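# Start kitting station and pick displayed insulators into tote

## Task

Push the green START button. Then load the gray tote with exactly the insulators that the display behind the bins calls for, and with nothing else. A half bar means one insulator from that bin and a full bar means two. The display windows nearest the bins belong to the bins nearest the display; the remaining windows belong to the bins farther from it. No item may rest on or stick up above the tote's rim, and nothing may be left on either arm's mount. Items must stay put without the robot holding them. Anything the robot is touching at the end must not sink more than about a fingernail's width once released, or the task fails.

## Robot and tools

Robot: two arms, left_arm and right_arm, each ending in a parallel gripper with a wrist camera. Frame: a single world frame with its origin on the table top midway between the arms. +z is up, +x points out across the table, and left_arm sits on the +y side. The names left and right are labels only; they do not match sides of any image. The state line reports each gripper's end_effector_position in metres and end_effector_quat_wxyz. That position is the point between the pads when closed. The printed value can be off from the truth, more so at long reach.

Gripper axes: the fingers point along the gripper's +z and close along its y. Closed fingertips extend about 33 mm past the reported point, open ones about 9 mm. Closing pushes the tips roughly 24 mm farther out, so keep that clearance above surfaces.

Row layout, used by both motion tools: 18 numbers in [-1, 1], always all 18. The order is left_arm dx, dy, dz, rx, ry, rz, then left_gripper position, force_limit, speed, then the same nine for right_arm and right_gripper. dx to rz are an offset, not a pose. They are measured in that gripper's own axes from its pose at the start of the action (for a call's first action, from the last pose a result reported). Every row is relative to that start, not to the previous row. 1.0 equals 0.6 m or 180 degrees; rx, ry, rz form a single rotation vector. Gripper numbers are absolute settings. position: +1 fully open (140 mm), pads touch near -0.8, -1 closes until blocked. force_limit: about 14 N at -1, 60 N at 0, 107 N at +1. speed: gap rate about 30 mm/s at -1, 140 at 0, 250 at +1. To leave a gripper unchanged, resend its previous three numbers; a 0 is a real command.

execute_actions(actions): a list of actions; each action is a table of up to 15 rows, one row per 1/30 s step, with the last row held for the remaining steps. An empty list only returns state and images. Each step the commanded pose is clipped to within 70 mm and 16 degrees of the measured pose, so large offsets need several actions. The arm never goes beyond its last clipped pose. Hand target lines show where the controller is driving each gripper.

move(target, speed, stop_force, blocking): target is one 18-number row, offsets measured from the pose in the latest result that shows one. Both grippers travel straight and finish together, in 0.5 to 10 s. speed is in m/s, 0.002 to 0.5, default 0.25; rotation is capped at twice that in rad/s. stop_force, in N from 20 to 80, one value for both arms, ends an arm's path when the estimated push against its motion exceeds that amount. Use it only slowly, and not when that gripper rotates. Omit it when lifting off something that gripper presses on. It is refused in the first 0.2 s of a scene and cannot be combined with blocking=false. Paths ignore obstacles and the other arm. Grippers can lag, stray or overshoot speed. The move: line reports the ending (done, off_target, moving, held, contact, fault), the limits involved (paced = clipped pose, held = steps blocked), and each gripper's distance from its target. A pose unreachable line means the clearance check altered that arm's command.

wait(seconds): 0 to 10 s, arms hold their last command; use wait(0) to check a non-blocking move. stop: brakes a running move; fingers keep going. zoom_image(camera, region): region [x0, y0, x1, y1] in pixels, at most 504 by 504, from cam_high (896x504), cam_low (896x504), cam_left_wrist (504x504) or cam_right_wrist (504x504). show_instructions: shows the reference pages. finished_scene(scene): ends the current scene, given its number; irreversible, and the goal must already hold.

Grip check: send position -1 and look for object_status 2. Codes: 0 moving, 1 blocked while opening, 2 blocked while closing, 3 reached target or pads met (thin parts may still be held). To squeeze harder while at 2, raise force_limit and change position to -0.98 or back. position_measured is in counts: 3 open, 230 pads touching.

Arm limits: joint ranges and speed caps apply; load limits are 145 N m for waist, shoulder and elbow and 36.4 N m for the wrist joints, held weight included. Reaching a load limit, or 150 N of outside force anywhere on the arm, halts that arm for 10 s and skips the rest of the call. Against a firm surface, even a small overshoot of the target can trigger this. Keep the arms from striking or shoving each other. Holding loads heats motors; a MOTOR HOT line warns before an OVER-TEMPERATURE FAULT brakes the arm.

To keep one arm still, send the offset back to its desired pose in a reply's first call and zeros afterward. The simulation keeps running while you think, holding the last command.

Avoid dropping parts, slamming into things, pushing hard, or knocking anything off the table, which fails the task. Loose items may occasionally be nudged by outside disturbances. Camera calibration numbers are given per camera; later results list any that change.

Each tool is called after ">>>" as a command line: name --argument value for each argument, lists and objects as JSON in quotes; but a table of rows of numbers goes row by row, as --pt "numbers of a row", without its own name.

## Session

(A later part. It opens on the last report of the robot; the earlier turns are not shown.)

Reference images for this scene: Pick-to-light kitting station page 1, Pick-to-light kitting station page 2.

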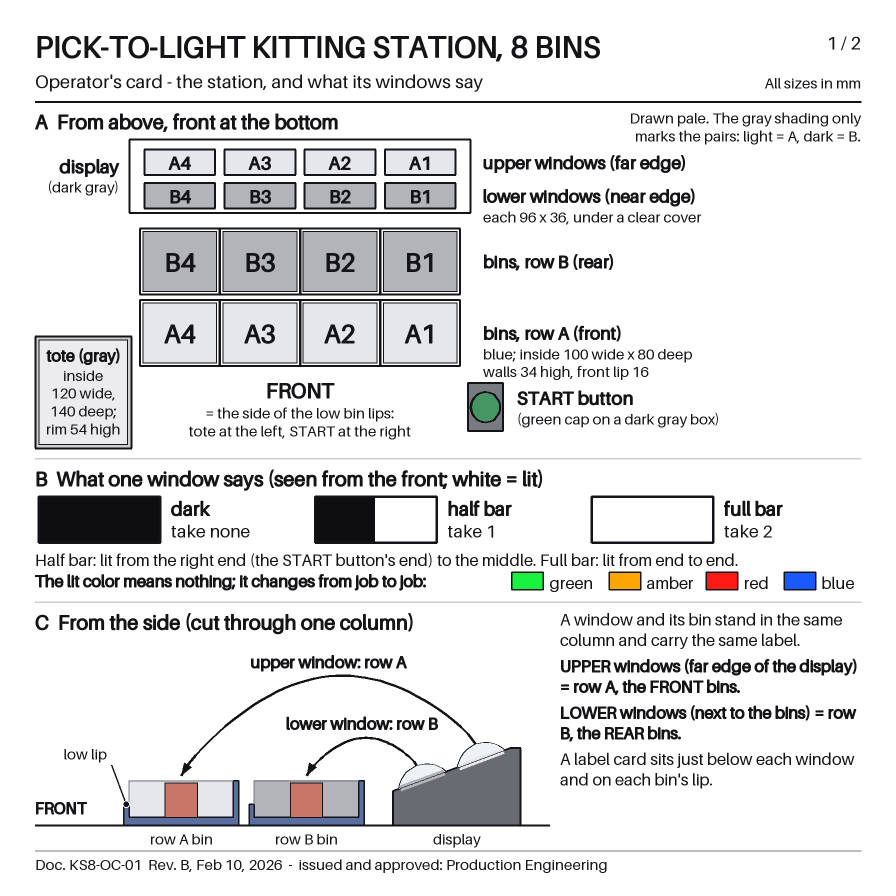

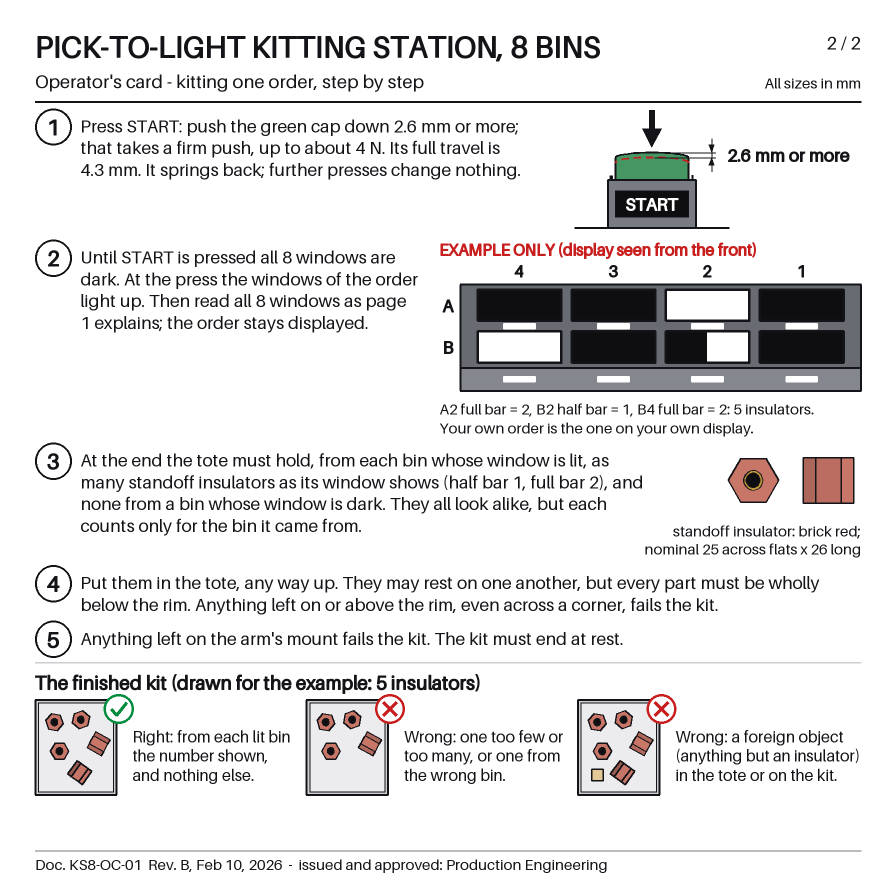

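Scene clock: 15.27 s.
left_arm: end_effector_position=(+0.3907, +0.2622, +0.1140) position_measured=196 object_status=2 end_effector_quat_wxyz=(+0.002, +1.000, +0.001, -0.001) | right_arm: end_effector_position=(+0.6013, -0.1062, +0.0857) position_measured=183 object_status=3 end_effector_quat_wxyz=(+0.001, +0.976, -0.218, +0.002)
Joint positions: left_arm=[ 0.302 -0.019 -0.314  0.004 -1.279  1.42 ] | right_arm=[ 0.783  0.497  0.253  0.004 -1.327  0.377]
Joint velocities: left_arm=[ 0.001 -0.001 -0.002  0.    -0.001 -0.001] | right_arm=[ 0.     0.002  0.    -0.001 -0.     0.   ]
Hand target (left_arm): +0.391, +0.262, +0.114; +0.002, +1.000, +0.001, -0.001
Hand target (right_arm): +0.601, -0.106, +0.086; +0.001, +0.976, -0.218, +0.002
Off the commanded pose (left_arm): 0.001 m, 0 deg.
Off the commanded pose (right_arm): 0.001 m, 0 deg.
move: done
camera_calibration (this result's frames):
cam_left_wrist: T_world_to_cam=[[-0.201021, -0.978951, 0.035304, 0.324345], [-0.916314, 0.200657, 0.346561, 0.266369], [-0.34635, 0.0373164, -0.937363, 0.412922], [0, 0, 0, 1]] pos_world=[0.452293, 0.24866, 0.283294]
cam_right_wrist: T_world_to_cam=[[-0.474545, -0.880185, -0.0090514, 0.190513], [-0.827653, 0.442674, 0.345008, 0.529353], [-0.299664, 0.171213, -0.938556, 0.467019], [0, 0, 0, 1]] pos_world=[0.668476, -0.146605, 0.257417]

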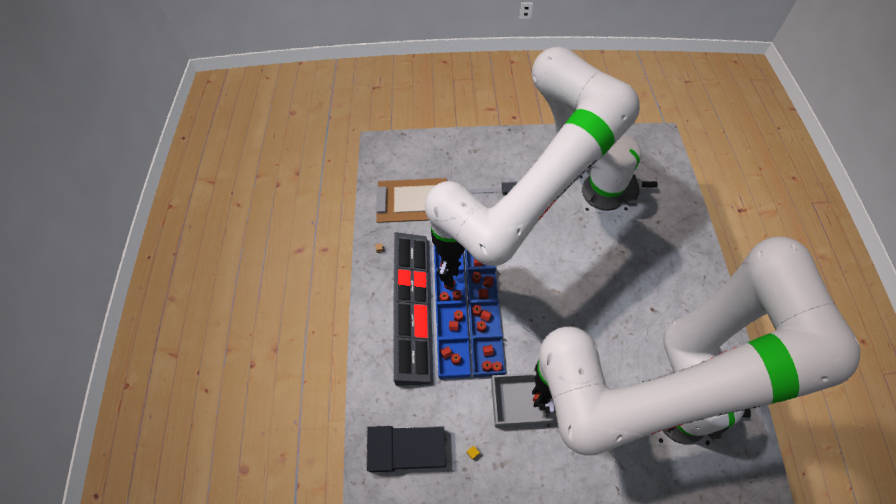

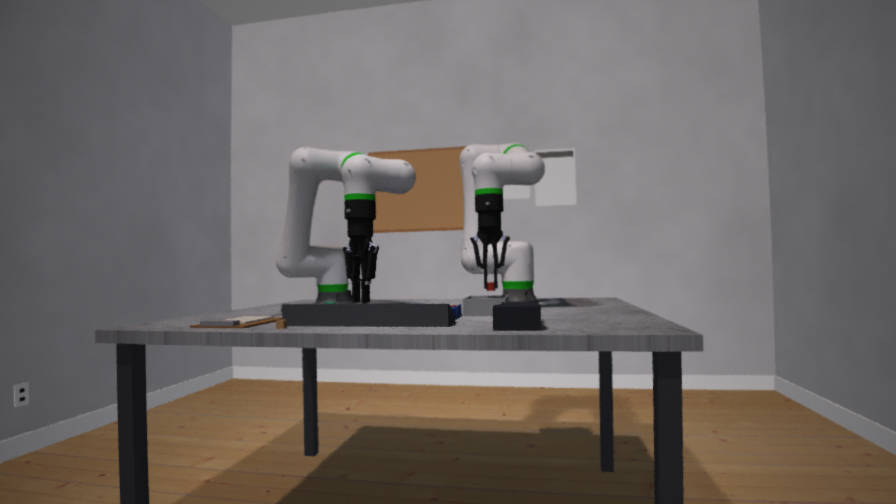

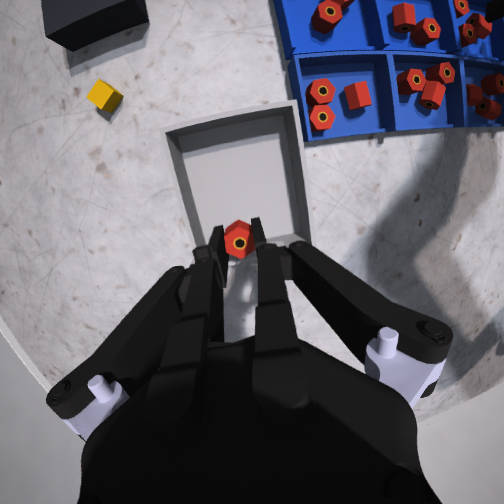

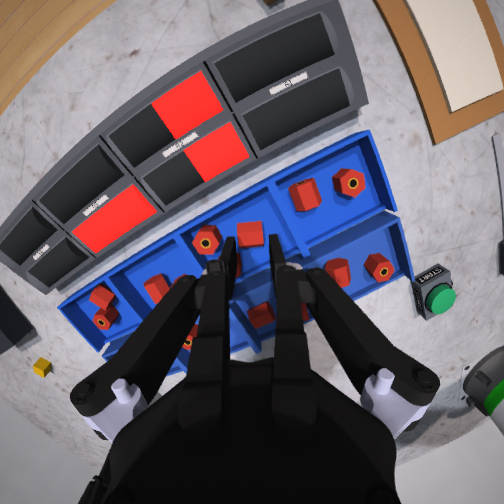

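>>> move --target '[0,0,0.065,0,0,0,-1,0,-0.3, 0.003,-0.004,0.022,0,0,0,-0.43,0,0.5]' --speed 0.12

>>> move --target '[0,0,0.042,0,0,0,-1,0,-0.3, 0,0,0.041,0,0,0,-0.43,0,0.5]' --speed 0.03 --stop_force 25

Scene clock: 16.20 s.
left_arm: end_effector_position=(+0.3908, +0.2622, +0.0750) position_measured=196 object_status=2 end_effector_quat_wxyz=(+0.002, +1.000, +0.001, -0.001) | right_arm: end_effector_position=(+0.6039, -0.1048, +0.0725) position_measured=183 object_status=3 end_effector_quat_wxyz=(+0.001, +0.976, -0.218, +0.002)
Joint positions: left_arm=[ 0.302  0.015 -0.376  0.004 -1.182  1.42 ] | right_arm=[ 0.782  0.513  0.245  0.004 -1.302  0.379]
Joint velocities: left_arm=[-0.001 -0.001  0.001 -0.001  0.    -0.001] | right_arm=[ 0.    -0.001  0.002 -0.001 -0.    -0.001]
Hand target (left_arm): +0.391, +0.262, +0.075; +0.002, +1.000, +0.001, -0.001
Hand target (right_arm): +0.604, -0.105, +0.073; +0.001, +0.976, -0.218, +0.002
Off the commanded pose (left_arm): 0.000 m, 0 deg.
Off the commanded pose (right_arm): 0.000 m, 0 deg.
move: done
camera_calibration (this result's frames):
cam_left_wrist: T_world_to_cam=[[-0.20083, -0.978992, 0.0352291, 0.325658], [-0.916366, 0.200453, 0.346543, 0.280025], [-0.346325, 0.0373135, -0.937372, 0.376395], [0, 0, 0, 1]] pos_world=[0.452362, 0.24864, 0.244309]
cam_right_wrist: T_world_to_cam=[[-0.474539, -0.880188, -0.00906973, 0.192895], [-0.82765, 0.442659, 0.345033, 0.535505], [-0.299679, 0.171238, -0.938547, 0.455199], [0, 0, 0, 1]] pos_world=[0.671161, -0.145209, 0.244208]

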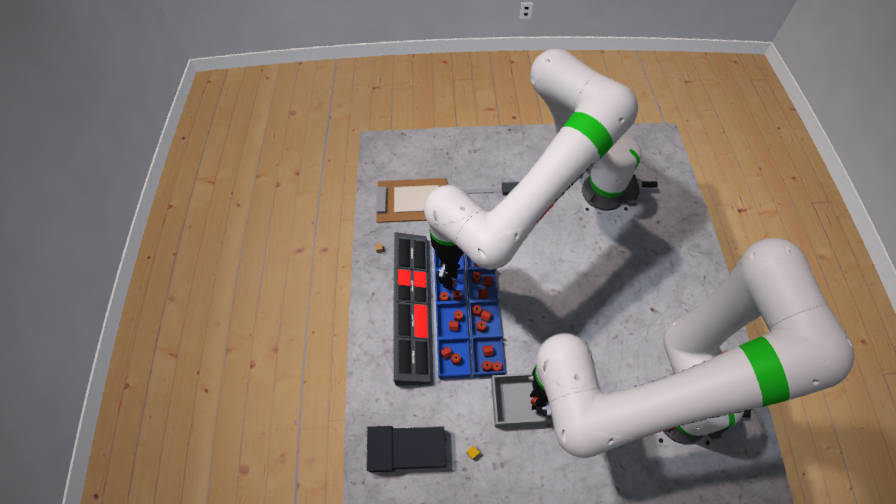

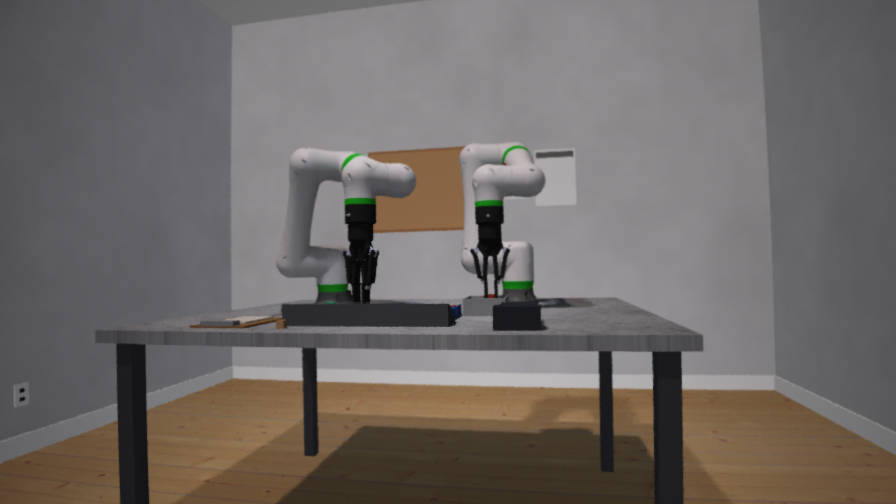

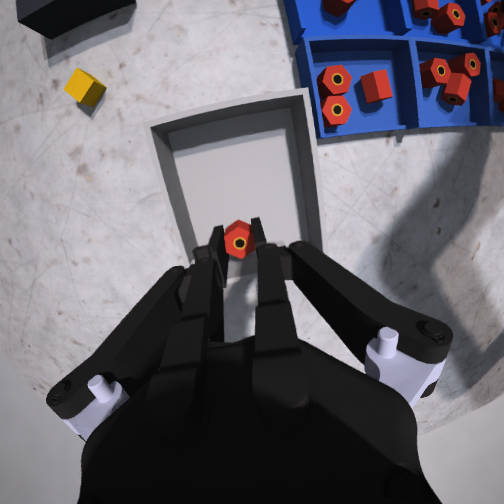

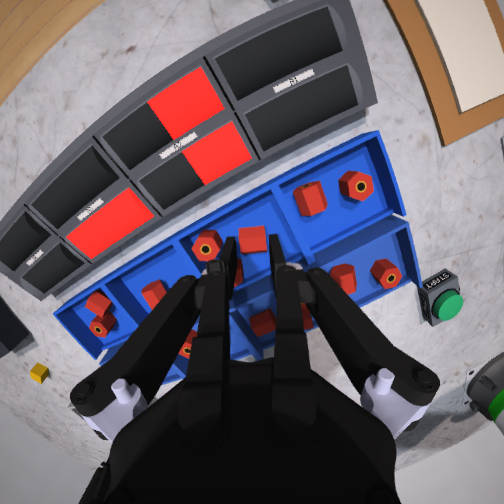

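Scene clock: 17.27 s.
left_arm: end_effector_position=(+0.3908, +0.2622, +0.0498) position_measured=196 object_status=2 end_effector_quat_wxyz=(+0.002, +1.000, +0.001, -0.001) | right_arm: end_effector_position=(+0.6040, -0.1048, +0.0478) position_measured=183 object_status=3 end_effector_quat_wxyz=(+0.001, +0.976, -0.218, +0.002)
Joint positions: left_arm=[ 0.302  0.042 -0.412  0.004 -1.119  1.42 ] | right_arm=[ 0.782  0.531  0.212  0.004 -1.252  0.379]
Joint velocities: left_arm=[ 0.002 -0.001  0.001 -0.002  0.001 -0.   ] | right_arm=[-0.    -0.    -0.    -0.001 -0.002 -0.   ]
Hand target (left_arm): +0.391, +0.262, +0.050; +0.002, +1.000, +0.001, -0.001
Hand target (right_arm): +0.604, -0.105, +0.048; +0.001, +0.976, -0.218, +0.002
Off the commanded pose (left_arm): 0.000 m, 0 deg.
Off the commanded pose (right_arm): 0.000 m, 0 deg.
move: done
camera_calibration (this result's frames):
cam_left_wrist: T_world_to_cam=[[-0.200721, -0.979018, 0.035133, 0.326521], [-0.916387, 0.200317, 0.346565, 0.288839], [-0.346331, 0.0373673, -0.937368, 0.35277], [0, 0, 0, 1]] pos_world=[0.452403, 0.248629, 0.219103]
cam_right_wrist: T_world_to_cam=[[-0.474478, -0.880221, -0.00904421, 0.192632], [-0.827655, 0.442597, 0.345103, 0.544066], [-0.299764, 0.171229, -0.938521, 0.432135], [0, 0, 0, 1]] pos_world=[0.671236, -0.145237, 0.219551]

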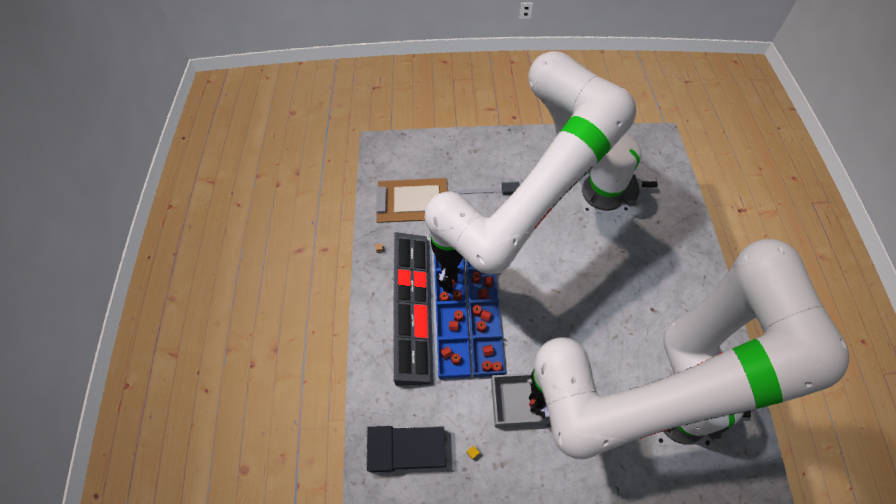

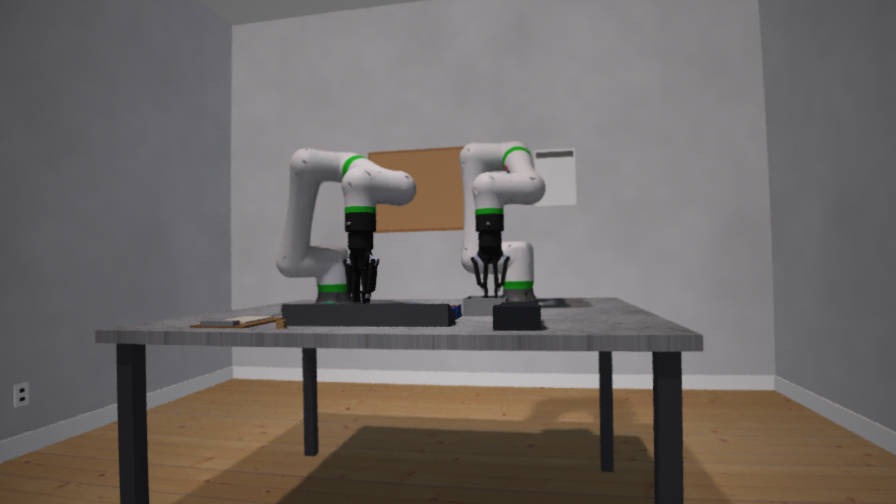

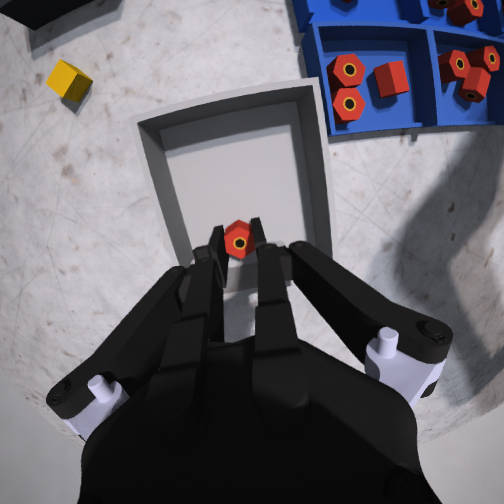

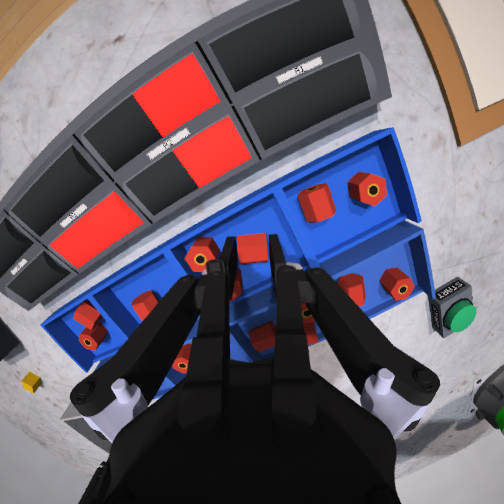

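>>> execute_actions --actions '[[[0,0,0,0,0,0,-0.42,0,0, 0,0,0,0,0,0,-1,-0.2,-0.3]]]'

>>> move --target '[0,0,-0.1,0,0,0,-0.42,0,0, 0,0,-0.11,0,0,0,-1,-0.2,-0.3]' --speed 0.2

>>> zoom_image --camera "cam_high" --region '[425, 260, 515, 350]'

Scene clock: 17.90 s.
left_arm: end_effector_position=(+0.3908, +0.2622, +0.0498) position_measured=182 object_status=3 end_effector_quat_wxyz=(+0.002, +1.000, +0.001, -0.001) | right_arm: end_effector_position=(+0.6040, -0.1048, +0.0478) position_measured=195 object_status=2 end_effector_quat_wxyz=(+0.001, +0.976, -0.218, +0.002)
Joint positions: left_arm=[ 0.302  0.042 -0.412  0.004 -1.119  1.42 ] | right_arm=[ 0.782  0.531  0.212  0.004 -1.251  0.379]
Joint velocities: left_arm=[ 0.002  0.001  0.001 -0.001 -0.001  0.   ] | right_arm=[ 0.     0.    -0.     0.001  0.    -0.   ]
Hand target (left_arm): +0.391, +0.262, +0.050; +0.002, +1.000, +0.001, -0.001
Hand target (right_arm): +0.604, -0.105, +0.048; +0.001, +0.976, -0.218, +0.002
Off the commanded pose (left_arm): 0.000 m, 0 deg.
Off the commanded pose (right_arm): 0.000 m, 0 deg.
camera_calibration (this result's frames):
cam_left_wrist: T_world_to_cam=[[-0.200721, -0.979018, 0.0351342, 0.32652], [-0.916386, 0.200317, 0.346568, 0.288837], [-0.346334, 0.0373668, -0.937367, 0.352768], [0, 0, 0, 1]] pos_world=[0.452401, 0.248628, 0.219099]
cam_right_wrist: T_world_to_cam=[[-0.474478, -0.880221, -0.00905346, 0.192635], [-0.827657, 0.442594, 0.3451, 0.544068], [-0.299757, 0.171236, -0.938522, 0.432132], [0, 0, 0, 1]] pos_world=[0.671238, -0.145236, 0.219551]

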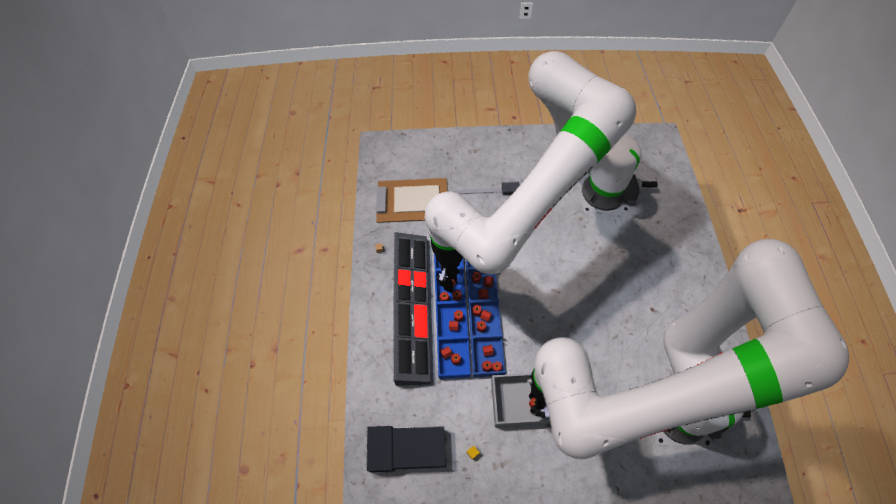

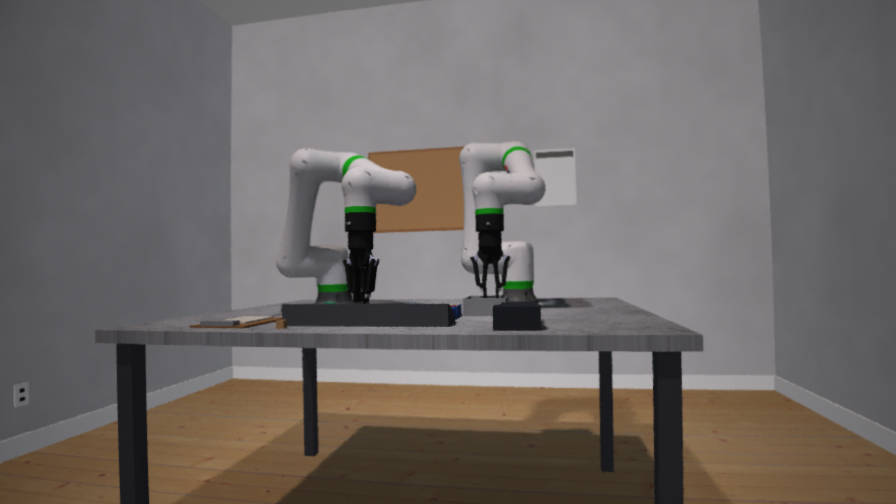

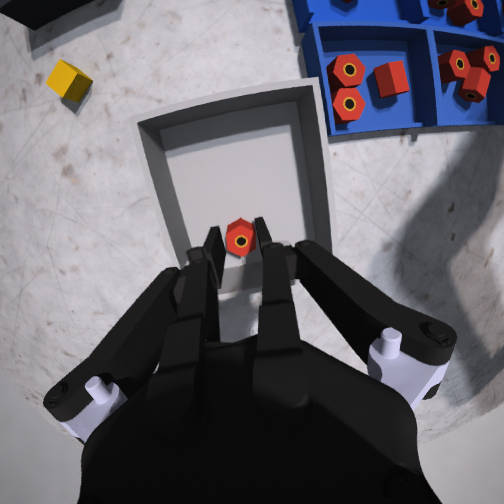

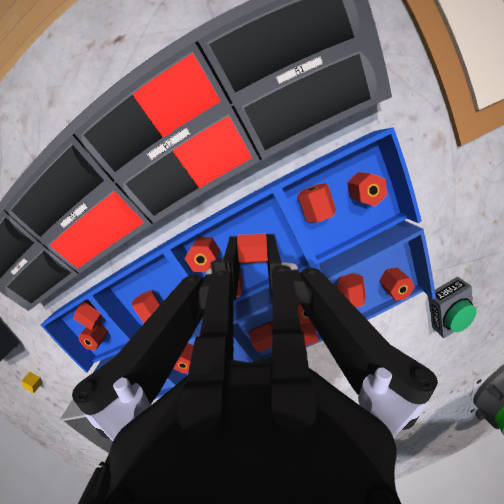

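Scene clock: 18.63 s.
left_arm: end_effector_position=(+0.3907, +0.2621, +0.1098) position_measured=182 object_status=3 end_effector_quat_wxyz=(+0.002, +1.000, +0.001, -0.001) | right_arm: end_effector_position=(+0.6038, -0.1047, +0.1140) position_measured=195 object_status=2 end_effector_quat_wxyz=(+0.001, +0.976, -0.218, +0.002)
Joint positions: left_arm=[ 0.302 -0.016 -0.321  0.004 -1.268  1.42 ] | right_arm=[ 0.782  0.489  0.309  0.004 -1.39   0.379]
Joint velocities: left_arm=[ 0.    -0.     0.001 -0.005  0.001 -0.   ] | right_arm=[-0.     0.002  0.     0.    -0.     0.001]
Hand target (left_arm): +0.391, +0.262, +0.110; +0.002, +1.000, +0.001, -0.001
Hand target (right_arm): +0.604, -0.105, +0.114; +0.001, +0.976, -0.218, +0.002
Off the commanded pose (left_arm): 0.000 m, 0 deg.
Off the commanded pose (right_arm): 0.000 m, 0 deg.
move: done
camera_calibration (this result's frames):
cam_left_wrist: T_world_to_cam=[[-0.201057, -0.978943, 0.0353171, 0.32447], [-0.916336, 0.200698, 0.34648, 0.267838], [-0.346272, 0.0372999, -0.937392, 0.409], [0, 0, 0, 1]] pos_world=[0.452292, 0.248628, 0.279134]
cam_right_wrist: T_world_to_cam=[[-0.474641, -0.880132, -0.00910347, 0.19332], [-0.827634, 0.442762, 0.344941, 0.521089], [-0.299563, 0.171258, -0.93858, 0.494013], [0, 0, 0, 1]] pos_world=[0.671016, -0.145175, 0.285686]

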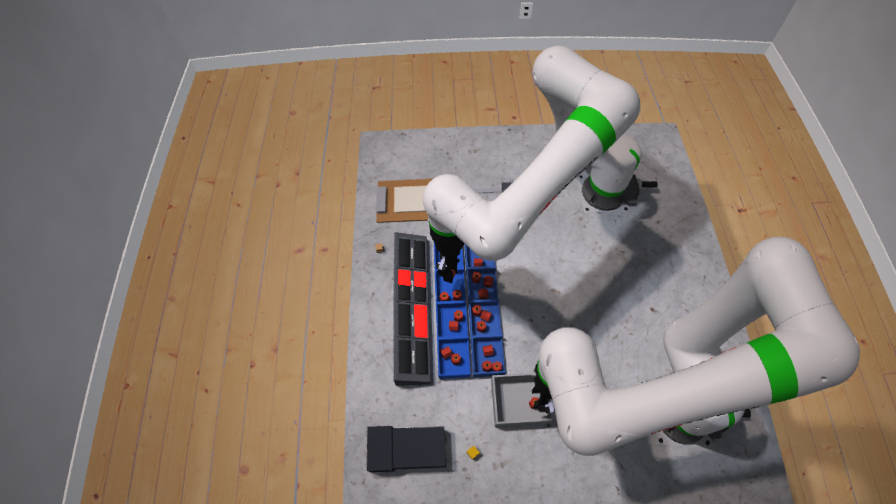

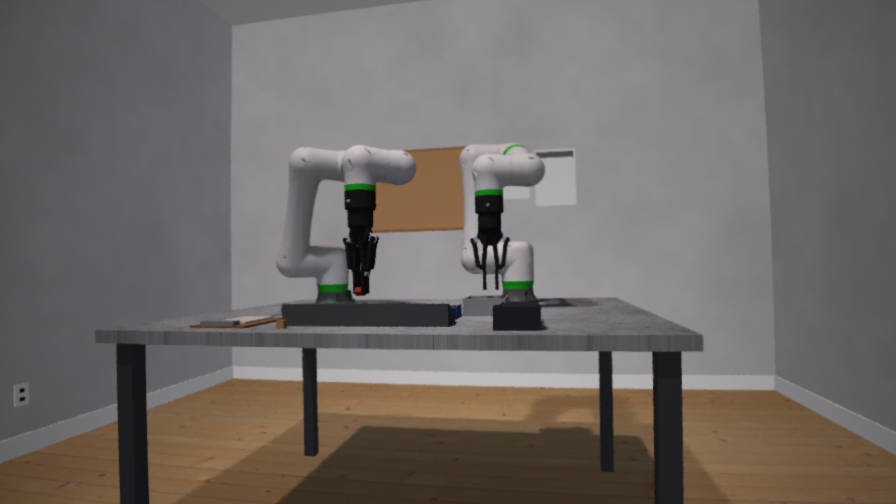

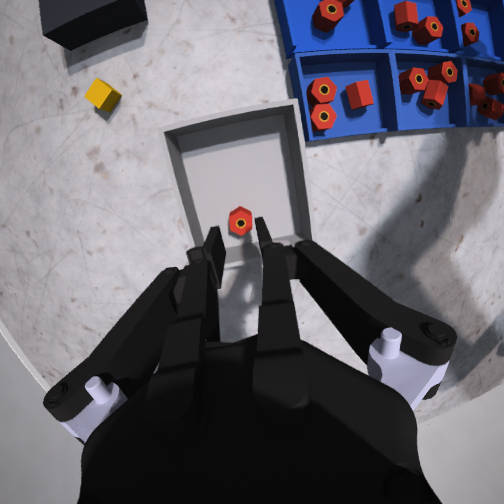

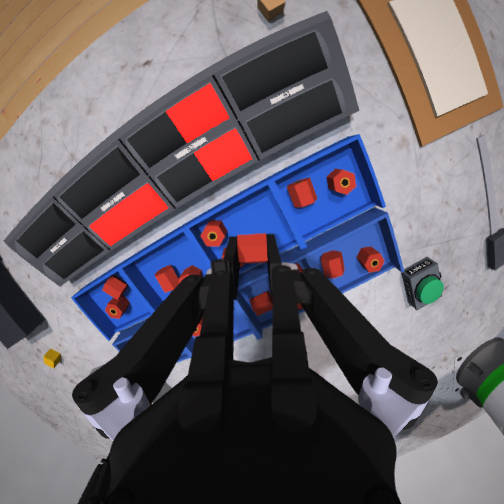

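Region (425, 260, 515, 350) of cam_high's 896x504 image, scaled by 5.600, with more detail than that image has.

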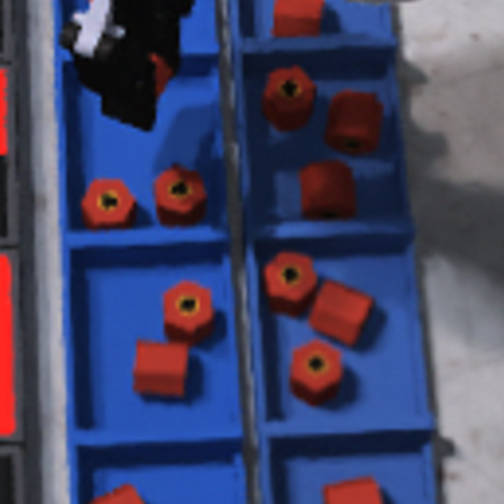

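>>> move --target '[0.345,0.40,0.037,0,0,-0.467,-0.42,0,0, 0.142,0.513,0,0,0,-0.14,-1,-0.2,-0.3]' --speed 0.5

>>> zoom_image --camera "cam_left_wrist" --region '[170, 160, 310, 300]'

Scene clock: 21.00 s.
left_arm: end_effector_position=(+0.5970, +0.0221, +0.0887) position_measured=182 object_status=3 end_effector_quat_wxyz=(+0.001, +0.743, +0.670, -0.002) | right_arm: end_effector_position=(+0.5510, -0.4200, +0.1150) position_measured=195 object_status=2 end_effector_quat_wxyz=(+0.002, +1.000, +0.000, +0.002)
Joint positions: left_arm=[-0.118  0.683  0.546  0.004 -1.436  3.308] | right_arm=[ 0.324  0.134 -0.149  0.005 -1.284  1.276]
Joint velocities: left_arm=[ 0.     0.003  0.001 -0.    -0.001  0.002] | right_arm=[-0.     0.    -0.     0.    -0.002  0.   ]
Hand target (left_arm): +0.597, +0.022, +0.089; +0.000, +0.743, +0.670, -0.002
Hand target (right_arm): +0.551, -0.420, +0.115; +0.002, +1.000, +0.000, +0.002
Off the commanded pose (left_arm): 0.001 m, 0 deg.
Off the commanded pose (right_arm): 0.001 m, 0 deg.
move: done
camera_calibration (this result's frames):
cam_left_wrist: T_world_to_cam=[[0.952987, -0.301556, 0.0296747, -0.571754], [-0.292522, -0.890025, 0.349695, 0.163753], [-0.0790415, -0.341935, -0.936393, 0.318317], [0, 0, 0, 1]] pos_world=[0.617936, 0.082172, 0.257773]
cam_right_wrist: T_world_to_cam=[[-0.0546636, -0.998488, -0.00576763, -0.390762], [-0.937342, 0.0493238, 0.344901, 0.511798], [-0.344095, 0.0242598, -0.938621, 0.495991], [0, 0, 0, 1]] pos_world=[0.629037, -0.427448, 0.286774]

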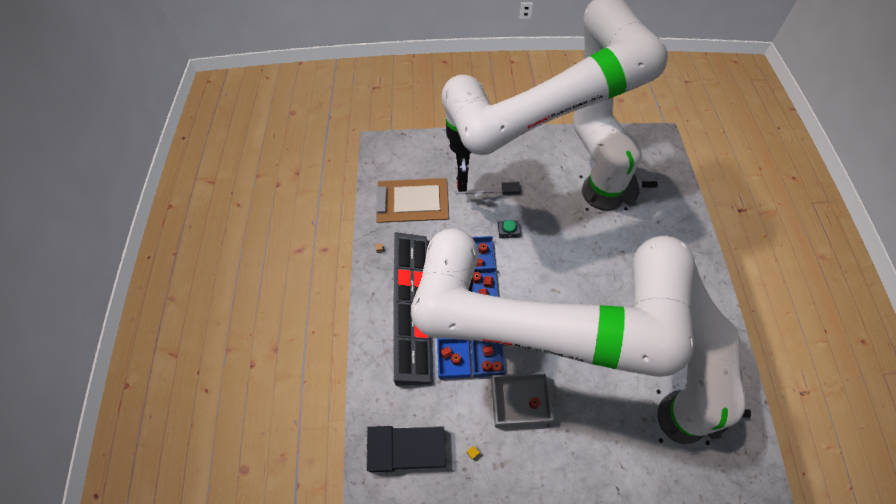

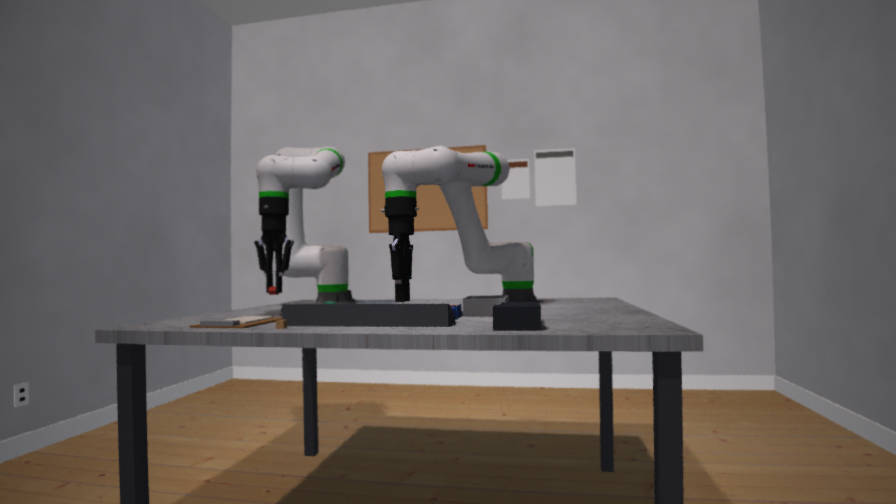

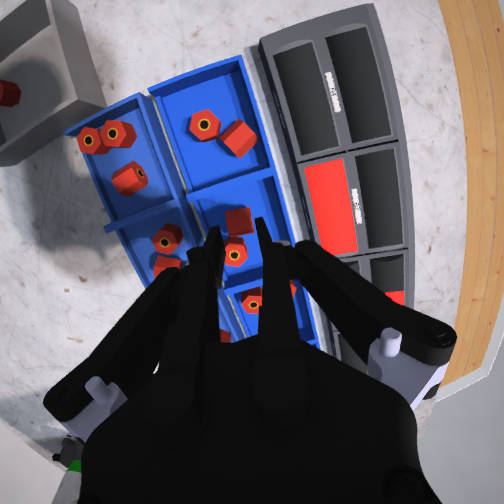

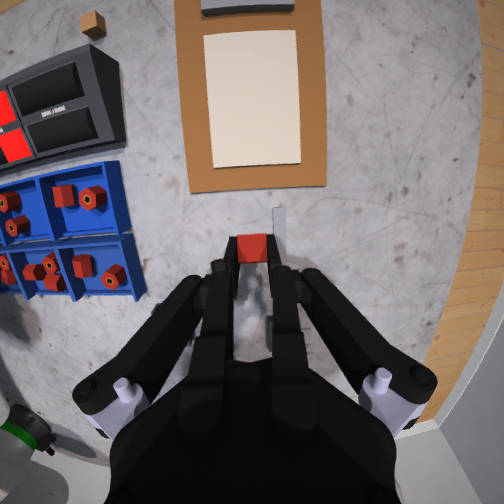

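Region (170, 160, 310, 300) of cam_left_wrist's 504x504 image, scaled by 3.600, with more detail than that image has.

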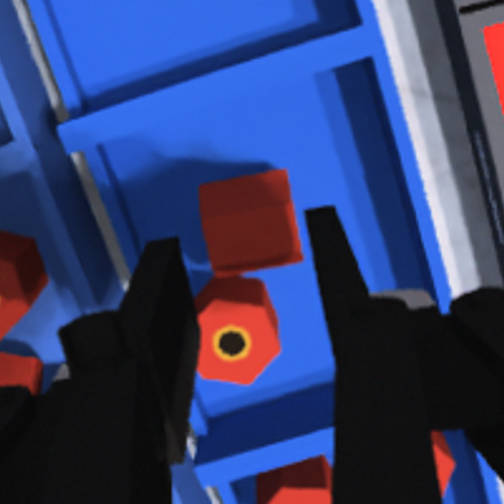

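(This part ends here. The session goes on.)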